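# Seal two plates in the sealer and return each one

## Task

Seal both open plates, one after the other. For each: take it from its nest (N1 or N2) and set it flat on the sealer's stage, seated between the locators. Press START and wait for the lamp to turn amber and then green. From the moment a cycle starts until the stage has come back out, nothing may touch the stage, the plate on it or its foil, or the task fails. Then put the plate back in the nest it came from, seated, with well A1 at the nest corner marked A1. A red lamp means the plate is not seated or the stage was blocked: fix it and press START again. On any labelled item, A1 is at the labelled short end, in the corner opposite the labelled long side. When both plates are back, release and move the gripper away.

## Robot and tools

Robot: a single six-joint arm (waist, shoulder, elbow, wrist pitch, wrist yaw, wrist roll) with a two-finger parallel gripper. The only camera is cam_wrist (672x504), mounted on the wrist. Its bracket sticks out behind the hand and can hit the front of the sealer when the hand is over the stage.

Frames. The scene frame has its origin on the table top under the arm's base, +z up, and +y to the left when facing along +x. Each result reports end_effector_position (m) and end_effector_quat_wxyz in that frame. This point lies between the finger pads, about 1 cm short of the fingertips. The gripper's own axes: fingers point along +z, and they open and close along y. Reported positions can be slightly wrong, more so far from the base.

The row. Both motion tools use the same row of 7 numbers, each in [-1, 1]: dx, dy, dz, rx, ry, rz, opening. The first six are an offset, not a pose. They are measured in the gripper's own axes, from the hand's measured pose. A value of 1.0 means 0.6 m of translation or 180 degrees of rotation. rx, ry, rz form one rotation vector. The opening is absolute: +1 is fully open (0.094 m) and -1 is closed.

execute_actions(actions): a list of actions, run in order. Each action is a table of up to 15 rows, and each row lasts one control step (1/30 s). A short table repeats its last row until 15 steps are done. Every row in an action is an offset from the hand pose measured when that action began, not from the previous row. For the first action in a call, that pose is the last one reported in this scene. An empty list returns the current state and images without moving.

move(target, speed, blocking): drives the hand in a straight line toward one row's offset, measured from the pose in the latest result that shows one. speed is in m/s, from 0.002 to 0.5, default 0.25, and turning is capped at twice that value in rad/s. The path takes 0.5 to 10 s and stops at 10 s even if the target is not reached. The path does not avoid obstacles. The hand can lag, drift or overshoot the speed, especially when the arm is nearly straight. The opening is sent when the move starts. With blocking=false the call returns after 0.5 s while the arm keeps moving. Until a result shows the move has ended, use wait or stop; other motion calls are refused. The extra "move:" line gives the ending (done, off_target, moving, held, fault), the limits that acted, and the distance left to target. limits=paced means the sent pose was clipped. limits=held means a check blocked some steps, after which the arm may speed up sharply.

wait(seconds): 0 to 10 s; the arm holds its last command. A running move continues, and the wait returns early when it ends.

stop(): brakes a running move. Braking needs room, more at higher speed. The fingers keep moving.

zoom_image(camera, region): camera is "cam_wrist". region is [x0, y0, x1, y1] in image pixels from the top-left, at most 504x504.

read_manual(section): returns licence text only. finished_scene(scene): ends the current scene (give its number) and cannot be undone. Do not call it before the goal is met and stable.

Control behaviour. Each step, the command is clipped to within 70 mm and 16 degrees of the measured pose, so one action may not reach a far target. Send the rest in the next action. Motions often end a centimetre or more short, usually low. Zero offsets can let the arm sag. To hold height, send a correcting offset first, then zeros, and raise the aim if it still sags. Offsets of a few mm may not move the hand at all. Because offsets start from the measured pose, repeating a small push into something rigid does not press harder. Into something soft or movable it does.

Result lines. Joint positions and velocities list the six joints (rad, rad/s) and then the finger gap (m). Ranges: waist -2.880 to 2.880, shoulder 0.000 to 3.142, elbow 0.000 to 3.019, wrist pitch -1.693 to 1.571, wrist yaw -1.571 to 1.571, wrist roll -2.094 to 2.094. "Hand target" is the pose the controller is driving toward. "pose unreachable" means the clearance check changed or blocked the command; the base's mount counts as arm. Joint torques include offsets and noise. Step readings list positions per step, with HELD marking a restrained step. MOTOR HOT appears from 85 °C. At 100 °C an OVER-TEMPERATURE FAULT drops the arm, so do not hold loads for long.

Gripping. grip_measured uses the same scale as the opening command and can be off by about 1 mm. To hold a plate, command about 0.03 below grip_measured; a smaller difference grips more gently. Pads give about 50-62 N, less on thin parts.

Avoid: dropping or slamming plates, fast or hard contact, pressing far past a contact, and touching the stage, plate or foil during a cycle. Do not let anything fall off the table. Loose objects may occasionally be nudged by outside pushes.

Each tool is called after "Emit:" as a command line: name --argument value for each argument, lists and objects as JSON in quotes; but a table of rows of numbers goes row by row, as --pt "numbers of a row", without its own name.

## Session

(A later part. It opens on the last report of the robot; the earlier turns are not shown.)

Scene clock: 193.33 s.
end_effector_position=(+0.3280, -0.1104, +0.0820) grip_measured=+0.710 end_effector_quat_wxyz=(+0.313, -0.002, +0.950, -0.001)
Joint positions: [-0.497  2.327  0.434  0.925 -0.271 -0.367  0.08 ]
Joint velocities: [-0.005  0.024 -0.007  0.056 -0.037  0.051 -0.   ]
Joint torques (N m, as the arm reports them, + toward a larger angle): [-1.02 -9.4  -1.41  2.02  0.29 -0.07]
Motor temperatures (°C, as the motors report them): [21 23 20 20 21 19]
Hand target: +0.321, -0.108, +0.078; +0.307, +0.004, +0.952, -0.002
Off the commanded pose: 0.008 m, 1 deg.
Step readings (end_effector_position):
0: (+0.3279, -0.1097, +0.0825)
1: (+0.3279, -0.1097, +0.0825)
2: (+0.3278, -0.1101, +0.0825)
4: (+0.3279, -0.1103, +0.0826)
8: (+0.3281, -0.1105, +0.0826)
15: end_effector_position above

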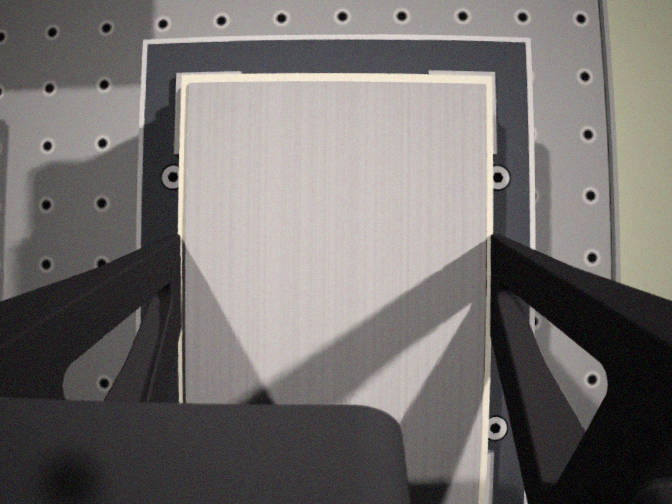

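Emit:
execute_actions --actions '[]'

Emit:
zoom_image --camera "cam_wrist" --region '[150, 50, 270, 170]'

Emit:
zoom_image --camera "cam_wrist" --region '[410, 50, 530, 170]'

Scene clock: 193.57 s.
end_effector_position=(+0.3280, -0.1104, +0.0819) grip_measured=+0.710 end_effector_quat_wxyz=(+0.314, -0.002, +0.949, -0.001)
Joint positions: [-0.497  2.328  0.434  0.927 -0.271 -0.367  0.08 ]
Joint velocities: [-0.005 -0.005 -0.002 -0.022 -0.125  0.007  0.001]
Joint torques (N m, as the arm reports them, + toward a larger angle): [ -0.25 -10.38  -1.48   2.05   0.3   -0.08]
Motor temperatures (°C, as the motors report them): [21 23 20 20 21 19]
Hand target: +0.321, -0.108, +0.078; +0.307, +0.004, +0.952, -0.002
Off the commanded pose: 0.008 m, 1 deg.

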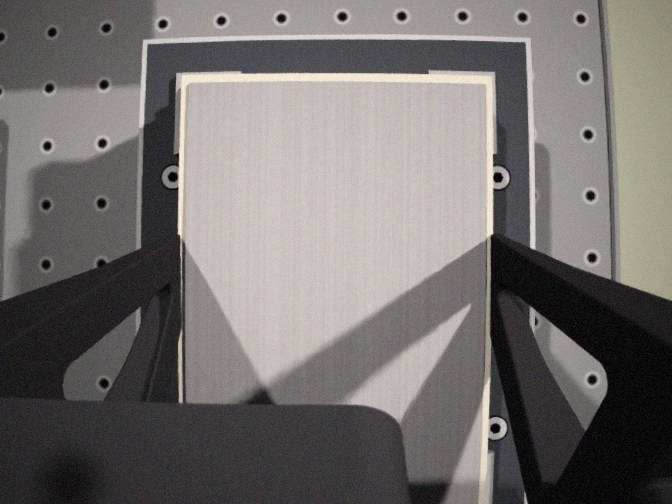

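Region (150, 50, 270, 170) of cam_wrist's 672x504 image, scaled by 4.200, with more detail than that image has.

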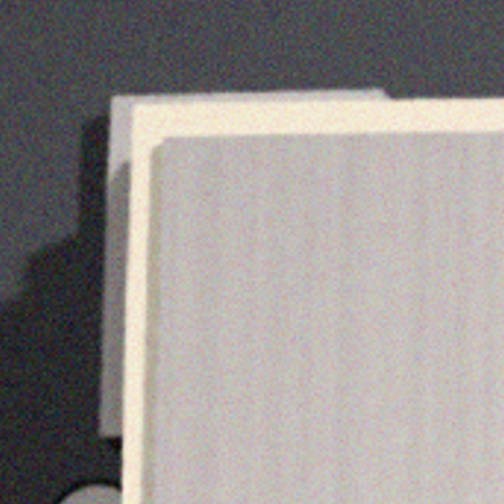

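Region (410, 50, 530, 170) of cam_wrist's 672x504 image, scaled by 4.200, with more detail than that image has.

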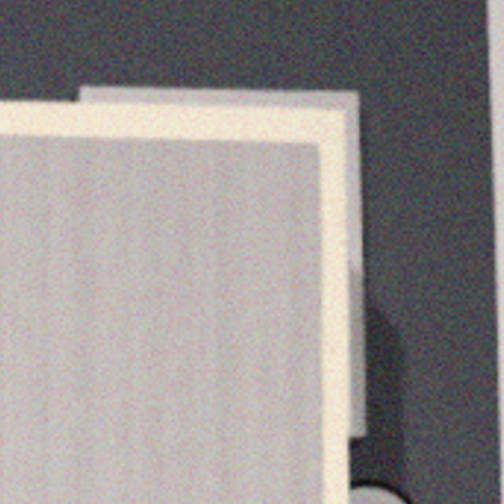

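Emit:
execute_actions --actions '[[[0.0152,0.0046,-0.0032,0.0012,0.0050,0.0012,0.68],[0.0170,0.0062,-0.0053,0.0005,0.0056,-0.0005,0.68],[0.0174,0.0064,-0.0055,0.0005,0.0058,-0.0005,0.68],[0.0177,0.0066,-0.0058,0.0004,0.0059,-0.0004,0.68],[0.0181,0.0068,-0.0060,0.0004,0.0061,-0.0004,0.68],[0.0185,0.0070,-0.0062,0.0003,0.0062,-0.0003,0.68],[0.0189,0.0072,-0.0065,0.0003,0.0064,-0.0003,0.68],[0.0192,0.0073,-0.0067,0.0002,0.0065,-0.0003,0.68],[0.0196,0.0075,-0.0069,0.0002,0.0067,-0.0002,0.68],[0.0200,0.0077,-0.0071,0.0001,0.0068,-0.0002,0.68]]]'

Scene clock: 195.23 s.
end_effector_position=(+0.3279, -0.1104, +0.0820) grip_measured=+0.710 end_effector_quat_wxyz=(+0.314, -0.002, +0.949, -0.001)
Joint positions: [-0.497  2.328  0.433  0.927 -0.271 -0.367  0.08 ]
Joint velocities: [-0.005  0.005 -0.012 -0.002 -0.022 -0.022  0.001]
Joint torques (N m, as the arm reports them, + toward a larger angle): [ -0.61 -10.31  -2.25   2.09   0.2   -0.21]
Motor temperatures (°C, as the motors report them): [21 23 20 20 21 19]
Hand target: +0.316, -0.106, +0.079; +0.303, -0.002, +0.953, -0.001
Off the commanded pose: 0.013 m, 1 deg.
Step readings (end_effector_position):
0: (+0.3280, -0.1104, +0.0819)
1: (+0.3280, -0.1104, +0.0819)
2: (+0.3280, -0.1104, +0.0819)
4: (+0.3279, -0.1104, +0.0820)
8: (+0.3279, -0.1104, +0.0820)
15: end_effector_position above

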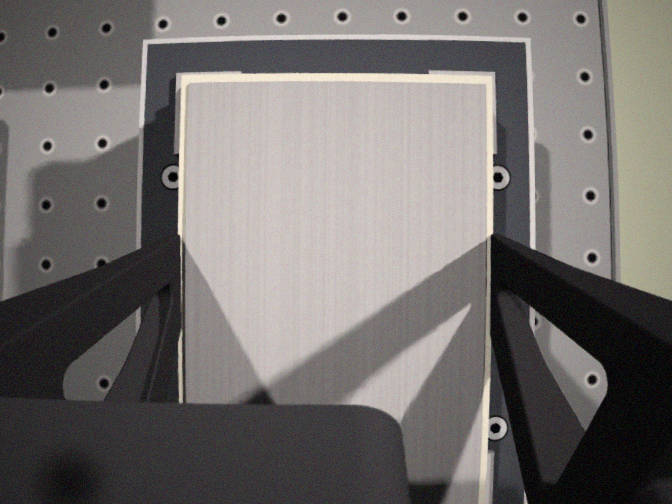

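Emit:
execute_actions --actions '[]'

Scene clock: 195.77 s.
end_effector_position=(+0.3279, -0.1104, +0.0820) grip_measured=+0.710 end_effector_quat_wxyz=(+0.314, -0.002, +0.949, -0.001)
Joint positions: [-0.497  2.328  0.433  0.927 -0.271 -0.367  0.08 ]
Joint velocities: [-0.015 -0.005  0.002  0.002 -0.081 -0.095 -0.001]
Joint torques (N m, as the arm reports them, + toward a larger angle): [ -0.96 -10.46  -2.23   2.03   0.19  -0.22]
Motor temperatures (°C, as the motors report them): [21 23 20 20 21 19]
Hand target: +0.316, -0.106, +0.079; +0.303, -0.002, +0.953, -0.001
Off the commanded pose: 0.013 m, 1 deg.

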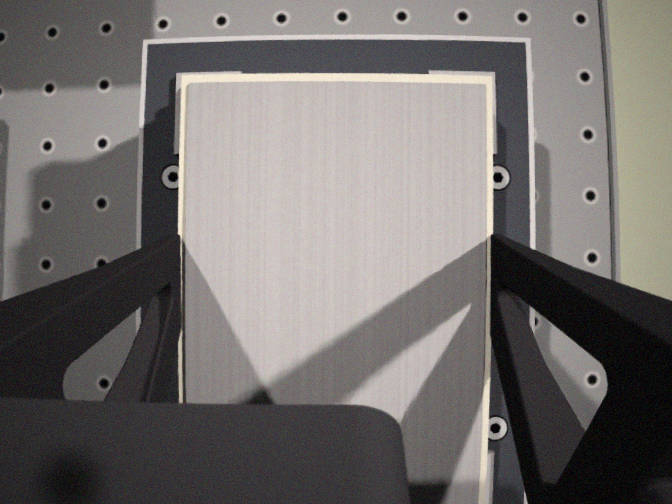

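Emit:
zoom_image --camera "cam_wrist" --region '[160, 55, 260, 165]'

Emit:
zoom_image --camera "cam_wrist" --region '[415, 55, 515, 165]'

Region (160, 55, 260, 165) of cam_wrist's 672x504 image, scaled by 4.582, with more detail than that image has; it fills the left 458 columns of this view, and the rest is white.

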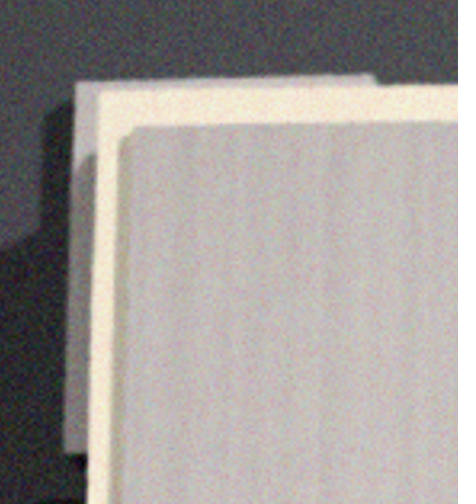

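Region (415, 55, 515, 165) of cam_wrist's 672x504 image, scaled by 4.582, with more detail than that image has; it fills the left 458 columns of this view, and the rest is white.

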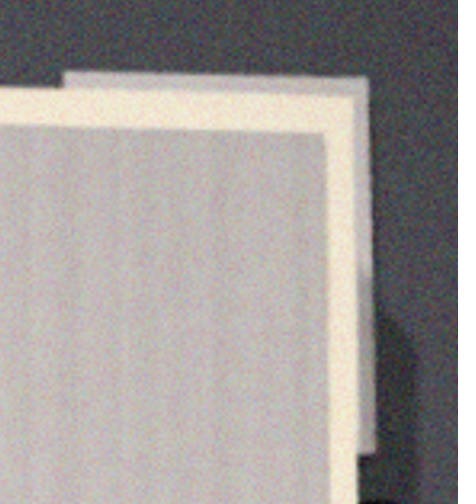

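Emit:
zoom_image --camera "cam_wrist" --region '[440, 404, 540, 504]'

Region (440, 404, 540, 504) of cam_wrist's 672x504 image, scaled by 5.040, with more detail than that image has.

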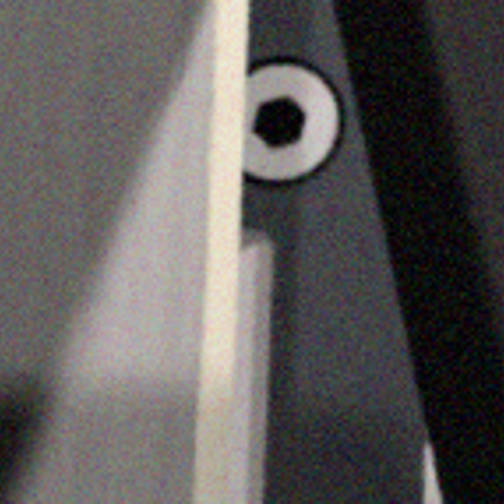

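Emit:
execute_actions --actions '[[[0.0198,0.0076,-0.0070,0.0001,0.0067,-0.0010,0.68],[0.0198,0.0076,-0.0070,0.0001,0.0067,-0.0018,0.68],[0.0198,0.0076,-0.0070,0.0001,0.0067,-0.0025,0.68],[0.0198,0.0076,-0.0070,0.0001,0.0067,-0.0030,0.68],[0.0198,0.0076,-0.0070,0.0001,0.0067,-0.0034,0.68],[0.0198,0.0076,-0.0070,0.0001,0.0067,-0.0038,0.68],[0.0198,0.0076,-0.0070,0.0001,0.0067,-0.0042,0.68],[0.0198,0.0076,-0.0070,0.0001,0.0067,-0.0046,0.68],[0.0198,0.0076,-0.0070,0.0001,0.0067,-0.0050,0.68]]]'

Scene clock: 197.73 s.
end_effector_position=(+0.3279, -0.1104, +0.0820) grip_measured=+0.710 end_effector_quat_wxyz=(+0.314, -0.002, +0.949, -0.001)
Joint positions: [-0.497  2.328  0.433  0.927 -0.271 -0.367  0.08 ]
Joint velocities: [-0.015 -0.005 -0.012 -0.007  0.007 -0.007  0.001]
Joint torques (N m, as the arm reports them, + toward a larger angle): [ -0.78 -10.56  -2.27   2.08   0.21  -0.35]
Motor temperatures (°C, as the motors report them): [21 23 20 20 21 19]
Hand target: +0.316, -0.106, +0.079; +0.304, -0.009, +0.953, -0.003
Off the commanded pose: 0.013 m, 1 deg.
Step readings (end_effector_position):
0: (+0.3279, -0.1104, +0.0820)
1: (+0.3279, -0.1104, +0.0820)
2: (+0.3279, -0.1104, +0.0820)
4: (+0.3279, -0.1104, +0.0820)
8: (+0.3279, -0.1104, +0.0820)
15: end_effector_position above

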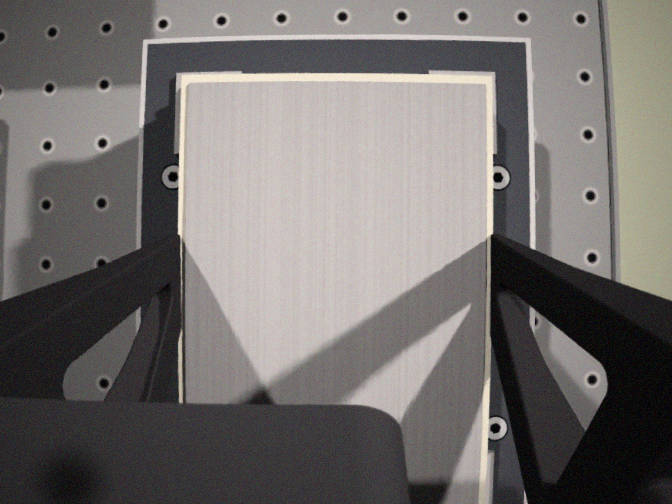

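Emit:
execute_actions --actions '[[[0.0162,0.0065,-0.0078,0.0006,0.0052,-0.0054,0.68],[0.0125,0.0054,-0.0086,0.0012,0.0038,-0.0058,0.68],[0.0089,0.0043,-0.0094,0.0017,0.0023,-0.0062,0.68],[0.0052,0.0032,-0.0101,0.0022,0.0009,-0.0065,0.68],[0.0030,0.0025,-0.0106,0.0025,0.0000,-0.0068,0.68],[0.0016,0.0021,-0.0109,0.0027,-0.0006,-0.0069,0.68],[0.0001,0.0016,-0.0112,0.0029,-0.0012,-0.0071,0.68],[-0.0006,0.0014,-0.0114,0.0030,-0.0014,-0.0072,0.68],[-0.0013,0.0012,-0.0116,0.0031,-0.0017,-0.0072,0.68],[-0.0021,0.0010,-0.0117,0.00325,-0.0020,-0.0073,0.68]]]'

Scene clock: 199.20 s.
end_effector_position=(+0.3278, -0.1104, +0.0820) grip_measured=+0.710 end_effector_quat_wxyz=(+0.314, -0.002, +0.949, -0.001)
Joint positions: [-0.497  2.328  0.433  0.928 -0.271 -0.368  0.08 ]
Joint velocities: [-0.005 -0.005 -0.002 -0.002  0.037 -0.022  0.   ]
Joint torques (N m, as the arm reports them, + toward a larger angle): [ -0.79 -13.07  -2.37   2.1    0.18  -0.35]
Motor temperatures (°C, as the motors report them): [21 23 20 20 21 19]
Hand target: +0.325, -0.110, +0.088; +0.317, -0.011, +0.948, -0.010
Off the commanded pose: 0.007 m, 1 deg.
Step readings (end_effector_position):
0: (+0.3279, -0.1104, +0.0820)
1: (+0.3279, -0.1104, +0.0820)
2: (+0.3278, -0.1103, +0.0820)
4: (+0.3278, -0.1104, +0.0820)
8: (+0.3278, -0.1104, +0.0820)
15: end_effector_position above

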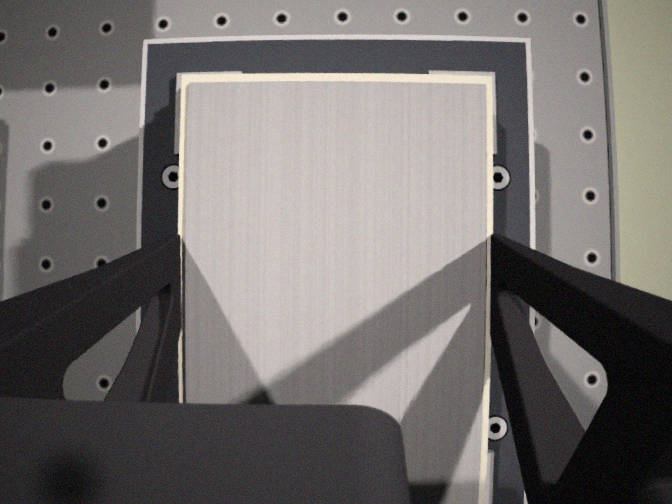

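Emit:
execute_actions --actions '[[[-0.0039,0.0002,-0.0112,0.0035,-0.0027,-0.0075,0.68],[-0.0047,-0.0001,-0.0113,0.0036,-0.0030,-0.0076,0.68],[-0.0054,-0.0003,-0.0115,0.0037,-0.0033,-0.0076,0.68],[-0.0061,-0.0005,-0.0116,0.0038,-0.0036,-0.0077,0.68],[-0.0068,-0.0007,-0.0118,0.0039,-0.0039,-0.0078,0.68],[-0.0076,-0.0009,-0.0120,0.0040,-0.0042,-0.0079,0.68],[-0.0083,-0.0012,-0.0121,0.0041,-0.0045,-0.0079,0.68],[-0.0090,-0.0014,-0.0123,0.00425,-0.0047,-0.0080,0.68]]]'

Scene clock: 200.13 s.
end_effector_position=(+0.3278, -0.1104, +0.0820) grip_measured=+0.710 end_effector_quat_wxyz=(+0.314, -0.002, +0.949, -0.001)
Joint positions: [-0.497  2.328  0.433  0.928 -0.271 -0.368  0.08 ]
Joint velocities: [-0.005 -0.005 -0.017 -0.032  0.022  0.037  0.   ]
Joint torques (N m, as the arm reports them, + toward a larger angle): [ -0.59 -14.02  -2.24   2.1    0.21  -0.35]
Motor temperatures (°C, as the motors report them): [21 23 20 20 21 19]
Hand target: +0.328, -0.111, +0.091; +0.321, -0.012, +0.947, -0.012
Off the commanded pose: 0.009 m, 2 deg.
Step readings (end_effector_position):
0: (+0.3278, -0.1104, +0.0820)
1: (+0.3278, -0.1104, +0.0820)
2: (+0.3278, -0.1104, +0.0820)
4: (+0.3278, -0.1104, +0.0820)
8: (+0.3278, -0.1104, +0.0820)
15: end_effector_position above

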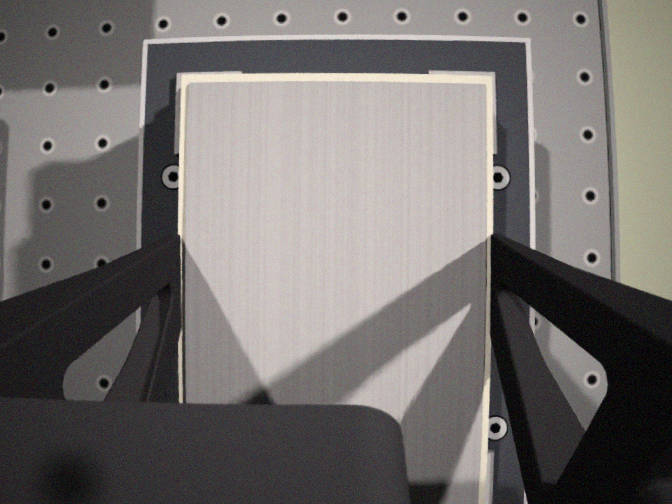

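Emit:
execute_actions --actions '[[[-0.0097,-0.0016,-0.0125,0.00435,-0.0050,-0.0081,0.68],[-0.0101,-0.0017,-0.0125,0.0044,-0.0051,-0.0081,0.68],[-0.0105,-0.0018,-0.0126,0.00445,-0.0053,-0.0082,0.68],[-0.0108,-0.0020,-0.0127,0.0045,-0.0054,-0.0082,0.68],[-0.0112,-0.0021,-0.0128,0.00457,-0.0056,-0.0082,0.68],[-0.0116,-0.0022,-0.0128,0.0046,-0.0057,-0.0083,0.68],[-0.0119,-0.0023,-0.0129,0.00467,-0.0059,-0.0083,0.68],[-0.0123,-0.0024,-0.0130,0.0047,-0.0060,-0.0083,0.68],[-0.0126,-0.0025,-0.0131,0.00478,-0.0062,-0.0084,0.68]]]'

Scene clock: 201.97 s.
end_effector_position=(+0.3277, -0.1103, +0.0828) grip_measured=+0.710 end_effector_quat_wxyz=(+0.314, -0.002, +0.949, -0.002)
Joint positions: [-0.497  2.326  0.431  0.928 -0.271 -0.368  0.08 ]
Joint velocities: [-0.005 -0.024  0.017 -0.012 -0.007  0.037 -0.   ]
Joint torques (N m, as the arm reports them, + toward a larger angle): [ -0.94 -14.29  -2.25   2.16   0.18  -0.34]
Motor temperatures (°C, as the motors report them): [21 23 19 20 21 19]
Hand target: +0.329, -0.112, +0.093; +0.323, -0.012, +0.946, -0.013
Off the commanded pose: 0.010 m, 2 deg.
Step readings (end_effector_position):
0: (+0.3278, -0.1104, +0.0820)
1: (+0.3278, -0.1104, +0.0820)
2: (+0.3279, -0.1104, +0.0822)
4: (+0.3279, -0.1104, +0.0822)
8: (+0.3279, -0.1104, +0.0823)
15: end_effector_position above

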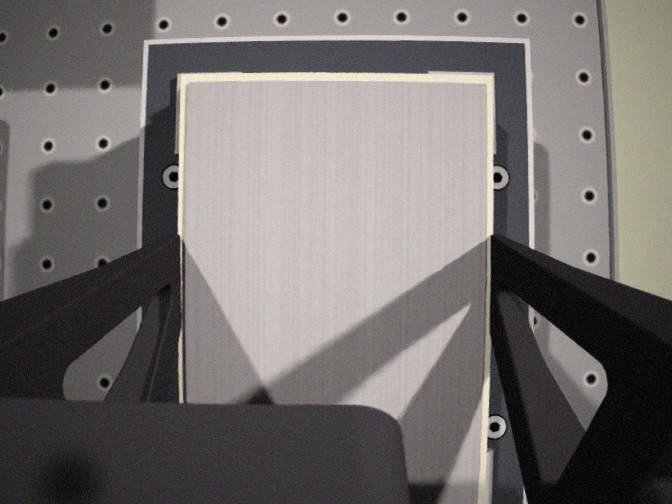

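Emit:
zoom_image --camera "cam_wrist" --region '[160, 55, 260, 165]'

Emit:
zoom_image --camera "cam_wrist" --region '[415, 55, 515, 165]'

Emit:
execute_actions --actions '[]'

Region (160, 55, 260, 165) of cam_wrist's 672x504 image, scaled by 4.582, with more detail than that image has; it fills the left 458 columns of this view, and the rest is white.

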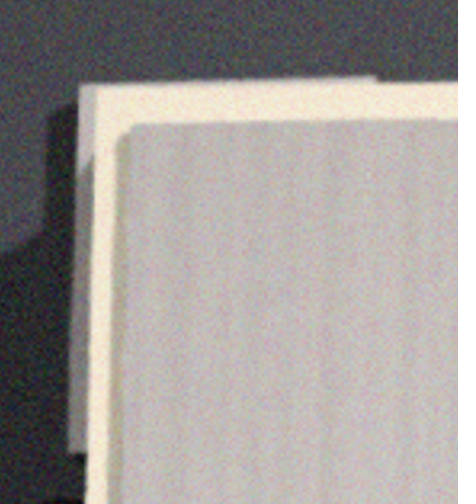

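Region (415, 55, 515, 165) of cam_wrist's 672x504 image, scaled by 4.582, with more detail than that image has; it fills the left 458 columns of this view, and the rest is white.

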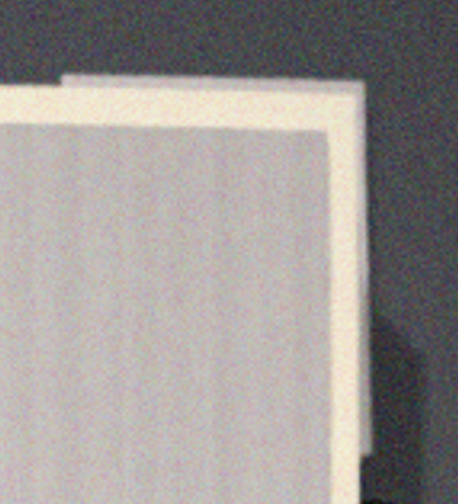

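Scene clock: 202.37 s.
end_effector_position=(+0.3277, -0.1103, +0.0828) grip_measured=+0.710 end_effector_quat_wxyz=(+0.314, -0.002, +0.949, -0.002)
Joint positions: [-0.497  2.326  0.431  0.928 -0.271 -0.368  0.08 ]
Joint velocities: [-0.005 -0.015  0.002  0.002  0.051  0.022 -0.   ]
Joint torques (N m, as the arm reports them, + toward a larger angle): [ -0.63 -14.15  -2.14   2.2    0.2   -0.35]
Motor temperatures (°C, as the motors report them): [21 23 19 20 21 19]
Hand target: +0.329, -0.112, +0.093; +0.323, -0.012, +0.946, -0.013
Off the commanded pose: 0.010 m, 2 deg.

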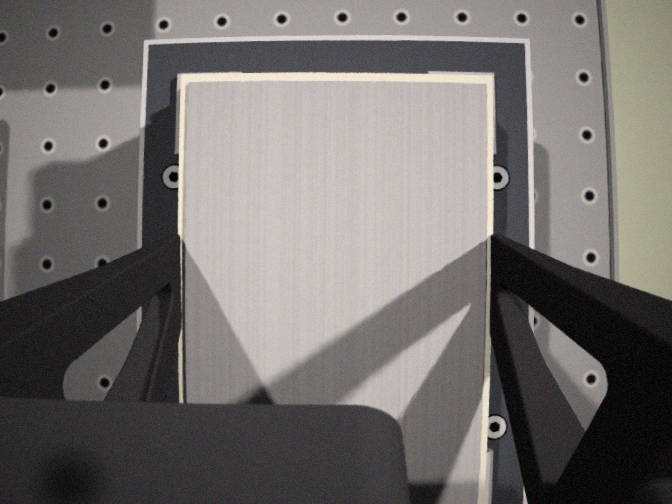

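Emit:
zoom_image --camera "cam_wrist" --region '[160, 55, 260, 165]'

Emit:
zoom_image --camera "cam_wrist" --region '[415, 55, 515, 165]'

Emit:
zoom_image --camera "cam_wrist" --region '[440, 404, 540, 504]'

Region (160, 55, 260, 165) of cam_wrist's 672x504 image, scaled by 4.582, with more detail than that image has; it fills the left 458 columns of this view, and the rest is white.

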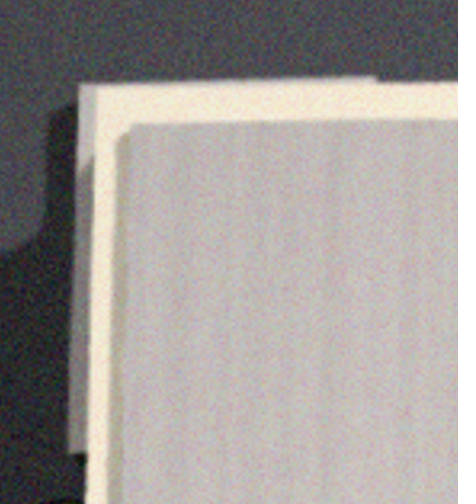

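Region (415, 55, 515, 165) of cam_wrist's 672x504 image, scaled by 4.582, with more detail than that image has; it fills the left 458 columns of this view, and the rest is white.

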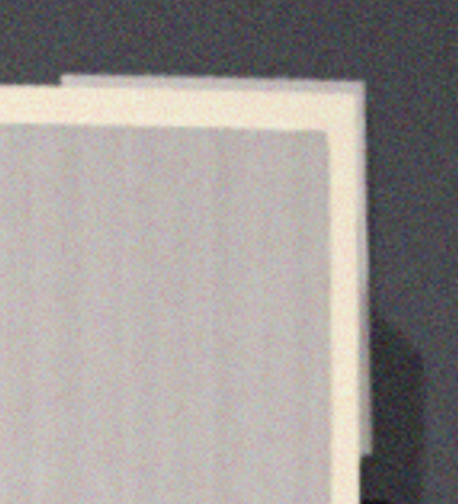

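Region (440, 404, 540, 504) of cam_wrist's 672x504 image, scaled by 5.040, with more detail than that image has.

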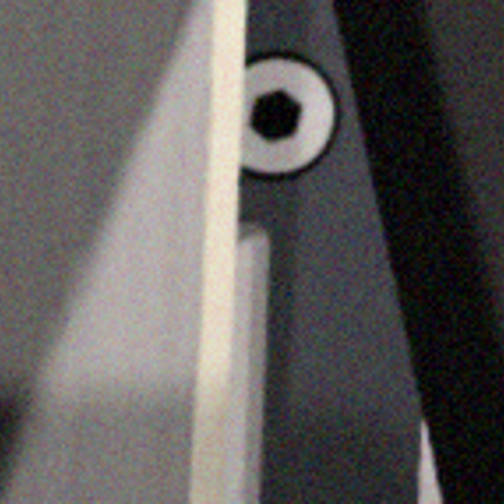

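Emit:
execute_actions --actions '[[[-0.0120,-0.0030,-0.0104,0.0047,-0.0060,-0.0083,0.68],[-0.0121,-0.0035,-0.0087,0.0047,-0.0060,-0.0083,0.68],[-0.0121,-0.0039,-0.0071,0.0047,-0.0060,-0.0083,0.68],[-0.0121,-0.0039,-0.0071,0.0047,-0.0060,-0.0083,0.68],[-0.0123,-0.0040,-0.0071,0.00475,-0.00615,-0.0083,0.68],[-0.0125,-0.0040,-0.0071,0.0048,-0.0063,-0.0084,0.68],[-0.0127,-0.0041,-0.0071,0.00485,-0.00645,-0.0084,0.68],[-0.0129,-0.0042,-0.0071,0.0049,-0.0066,-0.0085,0.68],[-0.0130,-0.0042,-0.0071,0.00495,-0.00675,-0.0085,0.68],[-0.0132,-0.0043,-0.0071,0.0050,-0.0069,-0.0085,0.68]]]'

Scene clock: 209.17 s.
end_effector_position=(+0.3278, -0.1103, +0.0828) grip_measured=+0.710 end_effector_quat_wxyz=(+0.314, -0.002, +0.949, -0.002)
Joint positions: [-0.497  2.326  0.431  0.928 -0.271 -0.368  0.08 ]
Joint velocities: [ 0.005 -0.015 -0.002 -0.012  0.037  0.007  0.001]
Joint torques (N m, as the arm reports them, + toward a larger angle): [ -0.81 -13.39  -1.61   2.3    0.2   -0.33]
Motor temperatures (°C, as the motors report them): [21 23 19 20 21 19]
Hand target: +0.332, -0.113, +0.091; +0.324, -0.012, +0.946, -0.013
Off the commanded pose: 0.009 m, 2 deg.
Step readings (end_effector_position):
0: (+0.3277, -0.1103, +0.0828)
1: (+0.3277, -0.1103, +0.0828)
2: (+0.3277, -0.1103, +0.0828)
4: (+0.3277, -0.1103, +0.0828)
8: (+0.3277, -0.1103, +0.0828)
15: end_effector_position above

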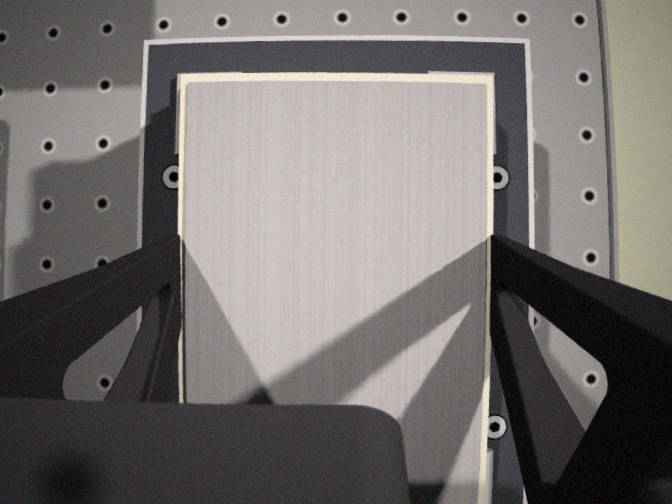

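Emit:
zoom_image --camera "cam_wrist" --region '[160, 55, 260, 165]'

Emit:
zoom_image --camera "cam_wrist" --region '[415, 55, 515, 165]'

Emit:
zoom_image --camera "cam_wrist" --region '[130, 280, 250, 410]'

Region (160, 55, 260, 165) of cam_wrist's 672x504 image, scaled by 4.582, with more detail than that image has; it fills the left 458 columns of this view, and the rest is white.

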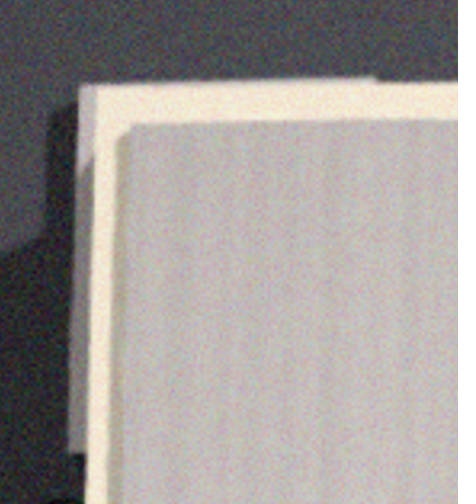

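Region (415, 55, 515, 165) of cam_wrist's 672x504 image, scaled by 4.582, with more detail than that image has; it fills the left 458 columns of this view, and the rest is white.

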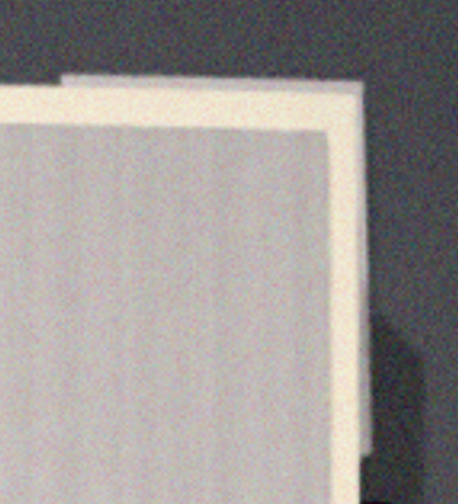

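Region (130, 280, 250, 410) of cam_wrist's 672x504 image, scaled by 3.877, with more detail than that image has; it fills the left 465 columns of this view, and the rest is white.

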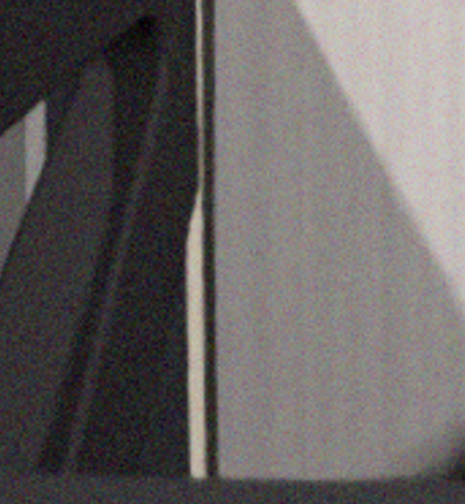

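Emit:
execute_actions --actions '[[[-0.0097,-0.0032,-0.0066,0.0043,-0.0050,-0.0080,0.68],[-0.0062,-0.0020,-0.0061,0.0036,-0.0031,-0.0075,0.685],[-0.0027,-0.0009,-0.0057,0.0030,-0.0012,-0.0070,0.69],[0.0008,0.0002,-0.0052,0.0023,0.0007,-0.0065,0.695],[0.0008,0.0002,-0.0052,0.0023,0.0007,-0.0065,0.70],[0.0008,0.0002,-0.0052,0.0023,0.0007,-0.0065,0.703],[0.0008,0.0002,-0.0052,0.0023,0.0007,-0.0065,0.706],[0.0008,0.0002,-0.0052,0.0023,0.0007,-0.0065,0.709],[0.0008,0.0002,-0.0052,0.0023,0.0007,-0.0065,0.712],[0.0008,0.0002,-0.0052,0.0023,0.0007,-0.0065,0.716],[0.0008,0.0002,-0.0052,0.0023,0.0007,-0.0065,0.72],[0.0008,0.0002,-0.0052,0.0023,0.0007,-0.0065,0.73],[0.0008,0.0002,-0.0052,0.0023,0.0007,-0.0065,0.74],[0.0008,0.0002,-0.0052,0.0023,0.0007,-0.0065,0.75],[0.0008,0.0002,-0.0052,0.0023,0.0007,-0.0065,0.76]]]'

Scene clock: 212.57 s.
end_effector_position=(+0.3278, -0.1103, +0.0828) grip_measured=+0.756 end_effector_quat_wxyz=(+0.314, -0.002, +0.949, -0.002)
Joint positions: [-0.497  2.326  0.431  0.928 -0.271 -0.368  0.082]
Joint velocities: [-0.015 -0.005  0.002 -0.007  0.007  0.066  0.006]
Joint torques (N m, as the arm reports them, + toward a larger angle): [ -0.65 -12.68  -1.48   1.52   0.19  -0.38]
Motor temperatures (°C, as the motors report them): [21 23 19 20 21 19]
Hand target: +0.326, -0.110, +0.085; +0.313, -0.011, +0.950, -0.008
Off the commanded pose: 0.003 m, 1 deg.
Step readings (end_effector_position):
0: (+0.3278, -0.1103, +0.0828)
1: (+0.3278, -0.1103, +0.0828)
2: (+0.3278, -0.1103, +0.0828)
4: (+0.3278, -0.1103, +0.0828)
8: (+0.3278, -0.1103, +0.0828)
15: end_effector_position above

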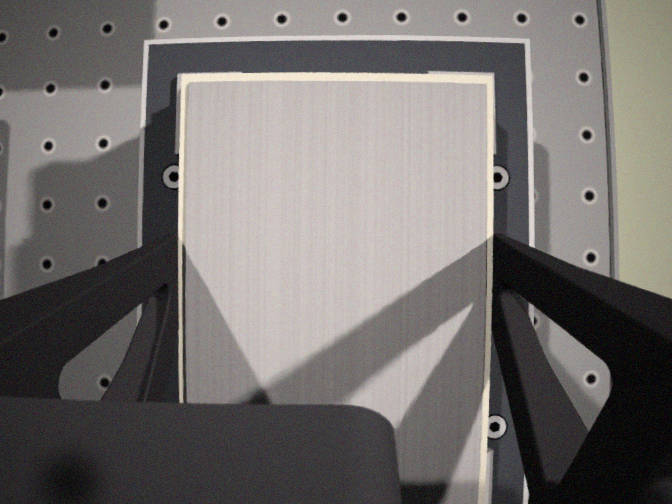

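Emit:
wait --seconds 0

Emit:
zoom_image --camera "cam_wrist" --region '[160, 55, 260, 165]'

Emit:
zoom_image --camera "cam_wrist" --region '[415, 55, 515, 165]'

Emit:
zoom_image --camera "cam_wrist" --region '[440, 404, 540, 504]'

Scene clock: 212.80 s.
end_effector_position=(+0.3278, -0.1103, +0.0828) grip_measured=+0.759 end_effector_quat_wxyz=(+0.314, -0.003, +0.949, -0.002)
Joint positions: [-0.497  2.326  0.431  0.928 -0.271 -0.369  0.083]
Joint velocities: [-0.005  0.005  0.012 -0.017 -0.022  0.066  0.001]
Joint torques (N m, as the arm reports them, + toward a larger angle): [ -0.72 -12.5   -1.57   1.71   0.22  -0.34]
Motor temperatures (°C, as the motors report them): [21 23 19 20 21 19]
Hand target: +0.326, -0.110, +0.085; +0.313, -0.011, +0.950, -0.008
Off the commanded pose: 0.003 m, 1 deg.

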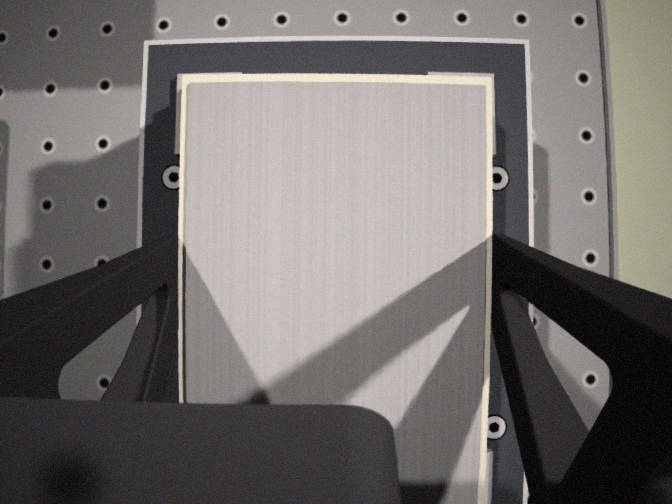

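Region (160, 55, 260, 165) of cam_wrist's 672x504 image, scaled by 4.582, with more detail than that image has; it fills the left 458 columns of this view, and the rest is white.

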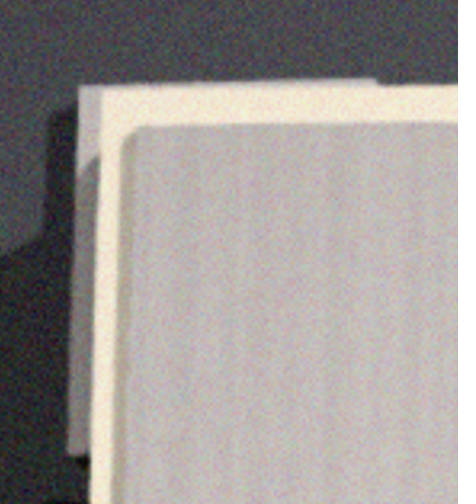

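Region (415, 55, 515, 165) of cam_wrist's 672x504 image, scaled by 4.582, with more detail than that image has; it fills the left 458 columns of this view, and the rest is white.

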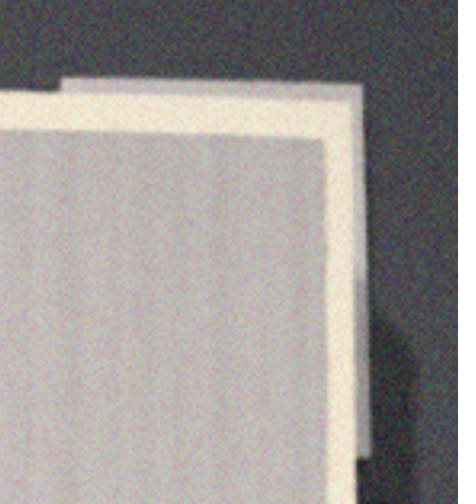

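Region (440, 404, 540, 504) of cam_wrist's 672x504 image, scaled by 5.040, with more detail than that image has.

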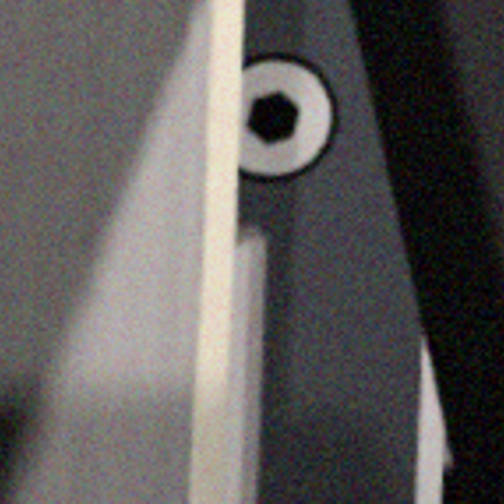

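Emit:
execute_actions --actions '[[[0.0016,0.0005,-0.0052,0.0021,0.0013,-0.0063,0.765],[0.0024,0.0008,-0.0052,0.0019,0.0019,-0.0064,0.77],[0.0033,0.0011,-0.0052,0.0016,0.0026,-0.0065,0.775],[0.0042,0.0014,-0.0052,0.00135,0.0033,-0.0066,0.78],[0.0042,0.0014,-0.0052,0.00135,0.0033,-0.0068,0.78],[0.0042,0.0014,-0.0052,0.00135,0.0033,-0.0070,0.78],[0.0042,0.0014,-0.0052,0.00135,0.0033,-0.0072,0.78],[0.0042,0.0014,-0.0052,0.00135,0.0033,-0.0074,0.78],[0.0042,0.0014,-0.0052,0.00135,0.0033,-0.0076,0.78],[0.0042,0.0014,-0.0052,0.00135,0.0033,-0.0077,0.78]]]'

Emit:
zoom_image --camera "cam_wrist" --region '[160, 55, 260, 165]'

Emit:
zoom_image --camera "cam_wrist" --region '[415, 55, 515, 165]'

Scene clock: 214.20 s.
end_effector_position=(+0.3278, -0.1105, +0.0828) grip_measured=+0.778 end_effector_quat_wxyz=(+0.314, -0.005, +0.949, -0.003)
Joint positions: [-0.497  2.326  0.431  0.928 -0.269 -0.375  0.084]
Joint velocities: [-0.015  0.005 -0.002 -0.017  0.051 -0.066  0.   ]
Joint torques (N m, as the arm reports them, + toward a larger angle): [ -0.75 -12.44  -1.63   1.28   0.16  -0.38]
Motor temperatures (°C, as the motors report them): [21 23 19 20 21 19]
Hand target: +0.324, -0.110, +0.084; +0.310, -0.013, +0.951, -0.007
Off the commanded pose: 0.004 m, 1 deg.
Step readings (end_effector_position):
0: (+0.3278, -0.1103, +0.0828)
1: (+0.3278, -0.1103, +0.0828)
2: (+0.3278, -0.1104, +0.0828)
4: (+0.3278, -0.1105, +0.0828)
8: (+0.3278, -0.1105, +0.0828)
15: end_effector_position above

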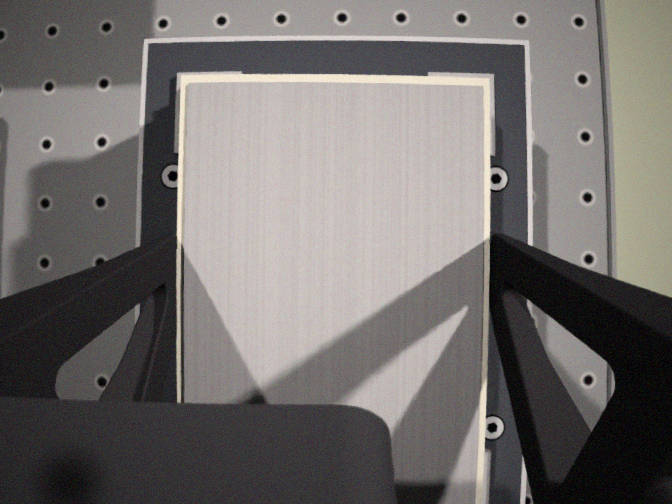

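Region (160, 55, 260, 165) of cam_wrist's 672x504 image, scaled by 4.582, with more detail than that image has; it fills the left 458 columns of this view, and the rest is white.

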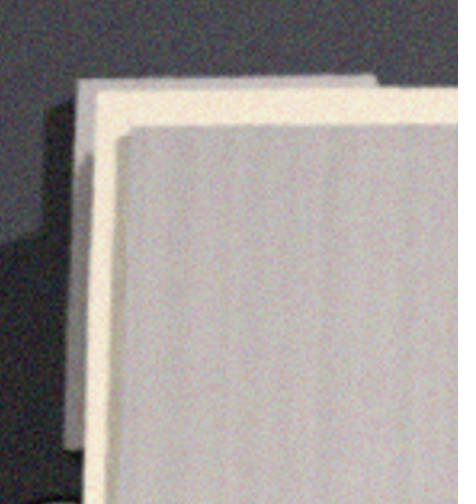

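Region (415, 55, 515, 165) of cam_wrist's 672x504 image, scaled by 4.582, with more detail than that image has; it fills the left 458 columns of this view, and the rest is white.

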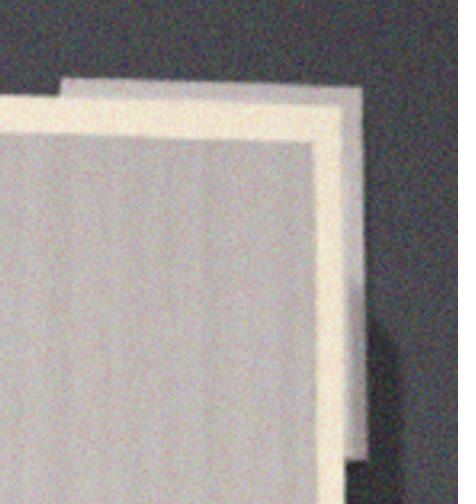

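Emit:
zoom_image --camera "cam_wrist" --region '[440, 404, 540, 504]'

Emit:
zoom_image --camera "cam_wrist" --region '[450, 140, 530, 300]'

Emit:
zoom_image --camera "cam_wrist" --region '[140, 140, 220, 300]'

Region (440, 404, 540, 504) of cam_wrist's 672x504 image, scaled by 5.040, with more detail than that image has.

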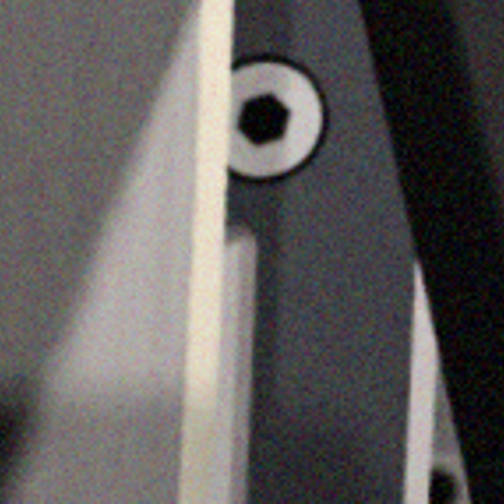

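Region (450, 140, 530, 300) of cam_wrist's 672x504 image, scaled by 3.150, with more detail than that image has.

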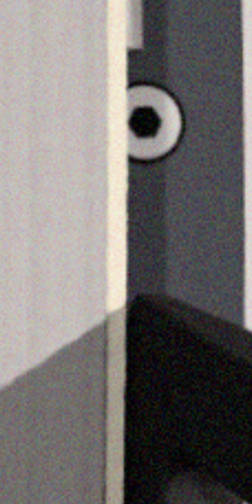

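Region (140, 140, 220, 300) of cam_wrist's 672x504 image, scaled by 3.150, with more detail than that image has.

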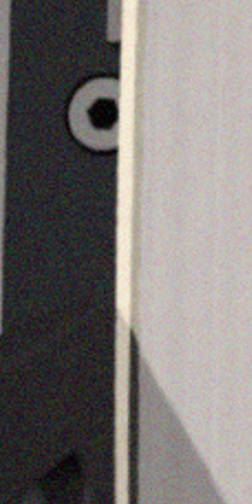

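Emit:
execute_actions --actions '[[[0.0030,0.0023,-0.0052,0.0002,0.0022,-0.0044,0.78],[0.0027,0.0031,-0.0052,-0.0007,0.0019,-0.0044,0.78],[0.0024,0.0040,-0.0052,-0.0016,0.0016,-0.0044,0.78],[0.0023,0.0042,-0.0052,-0.0019,0.0014,-0.0044,0.78],[0.0022,0.0045,-0.0052,-0.0022,0.0013,-0.0044,0.78],[0.0021,0.0048,-0.0052,-0.0025,0.0012,-0.0044,0.78],[0.0020,0.0050,-0.0052,-0.0028,0.0011,-0.0044,0.78],[0.0019,0.0053,-0.0052,-0.0031,0.0010,-0.0044,0.78]]]'

Emit:
zoom_image --camera "cam_wrist" --region '[160, 55, 260, 165]'

Emit:
zoom_image --camera "cam_wrist" --region '[415, 55, 515, 165]'

Scene clock: 216.67 s.
end_effector_position=(+0.3279, -0.1100, +0.0829) grip_measured=+0.778 end_effector_quat_wxyz=(+0.315, -0.006, +0.949, -0.002)
Joint positions: [-0.497  2.326  0.431  0.928 -0.273 -0.375  0.084]
Joint velocities: [-0.015 -0.005 -0.012 -0.007 -0.022 -0.007 -0.001]
Joint torques (N m, as the arm reports them, + toward a larger angle): [ -0.85 -12.4   -1.58   1.38  -0.19  -0.3 ]
Motor temperatures (°C, as the motors report them): [21 23 19 20 21 19]
Hand target: +0.325, -0.107, +0.085; +0.313, -0.013, +0.950, -0.001
Off the commanded pose: 0.004 m, 1 deg.
Step readings (end_effector_position):
0: (+0.3278, -0.1105, +0.0828)
1: (+0.3278, -0.1105, +0.0828)
2: (+0.3278, -0.1105, +0.0828)
4: (+0.3278, -0.1104, +0.0828)
8: (+0.3279, -0.1101, +0.0829)
15: end_effector_position above

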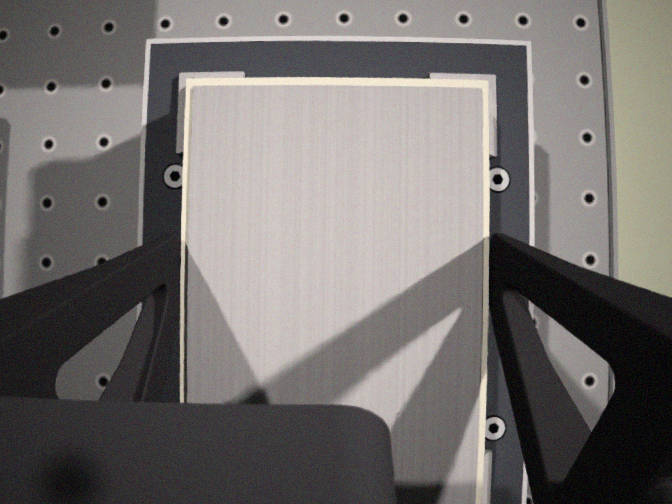

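Region (160, 55, 260, 165) of cam_wrist's 672x504 image, scaled by 4.582, with more detail than that image has; it fills the left 458 columns of this view, and the rest is white.

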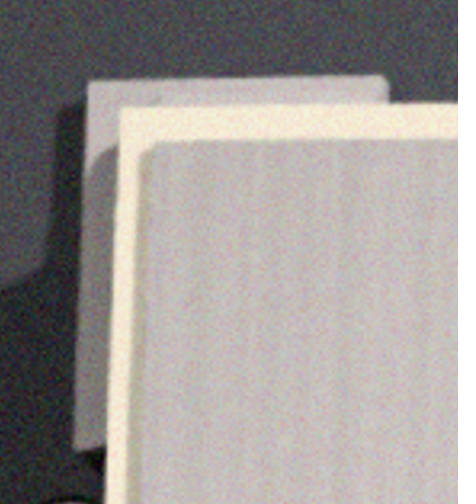

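Region (415, 55, 515, 165) of cam_wrist's 672x504 image, scaled by 4.582, with more detail than that image has; it fills the left 458 columns of this view, and the rest is white.

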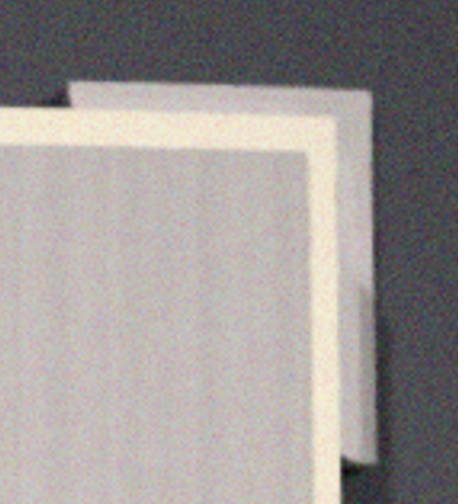

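Emit:
move --target '[-0.0823, 0.0, -0.2088, 0.0, 0.0, 0.0, 0.95]' --speed 0.18

Scene clock: 218.87 s.
end_effector_position=(+0.2954, -0.1114, +0.2132) grip_measured=+0.948 end_effector_quat_wxyz=(+0.317, -0.004, +0.948, -0.001)
Joint positions: [-0.574  1.637  0.238  0.418 -0.317 -0.436  0.092]
Joint velocities: [-0.005  0.005 -0.002 -0.002 -0.007 -0.051 -0.001]
Joint torques (N m, as the arm reports them, + toward a larger angle): [-1.38 -7.39  2.53  1.14 -0.21 -0.3 ]
Motor temperatures (°C, as the motors report them): [21 23 19 20 21 19]
Hand target: +0.293, -0.113, +0.212; +0.314, -0.006, +0.949, -0.002
Off the commanded pose: 0.003 m, 0 deg.
move: done

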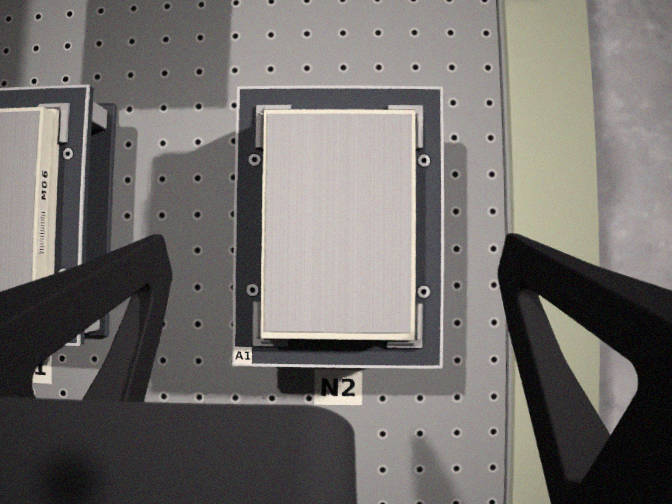

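Emit:
zoom_image --camera "cam_wrist" --region '[230, 280, 450, 370]'

Emit:
zoom_image --camera "cam_wrist" --region '[230, 85, 450, 175]'

Emit:
zoom_image --camera "cam_wrist" --region '[0, 80, 120, 290]'

Region (230, 280, 450, 370) of cam_wrist's 672x504 image, scaled by 2.291, with more detail than that image has; it fills the top 206 rows of this view, and the rest is white.

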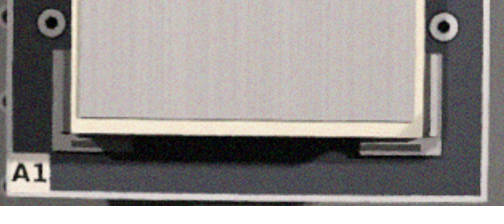

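Region (230, 85, 450, 175) of cam_wrist's 672x504 image, scaled by 2.291, with more detail than that image has; it fills the top 206 rows of this view, and the rest is white.

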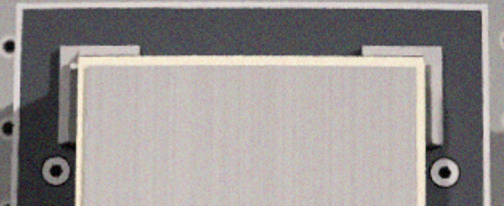

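Region (0, 80, 120, 290) of cam_wrist's 672x504 image, scaled by 2.400, with more detail than that image has; it fills the left 288 columns of this view, and the rest is white.

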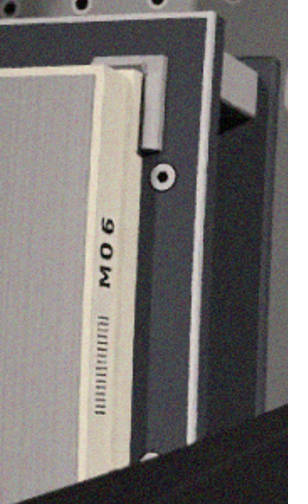

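Emit:
finished_scene --scene 2

The scene is finished: the task was done.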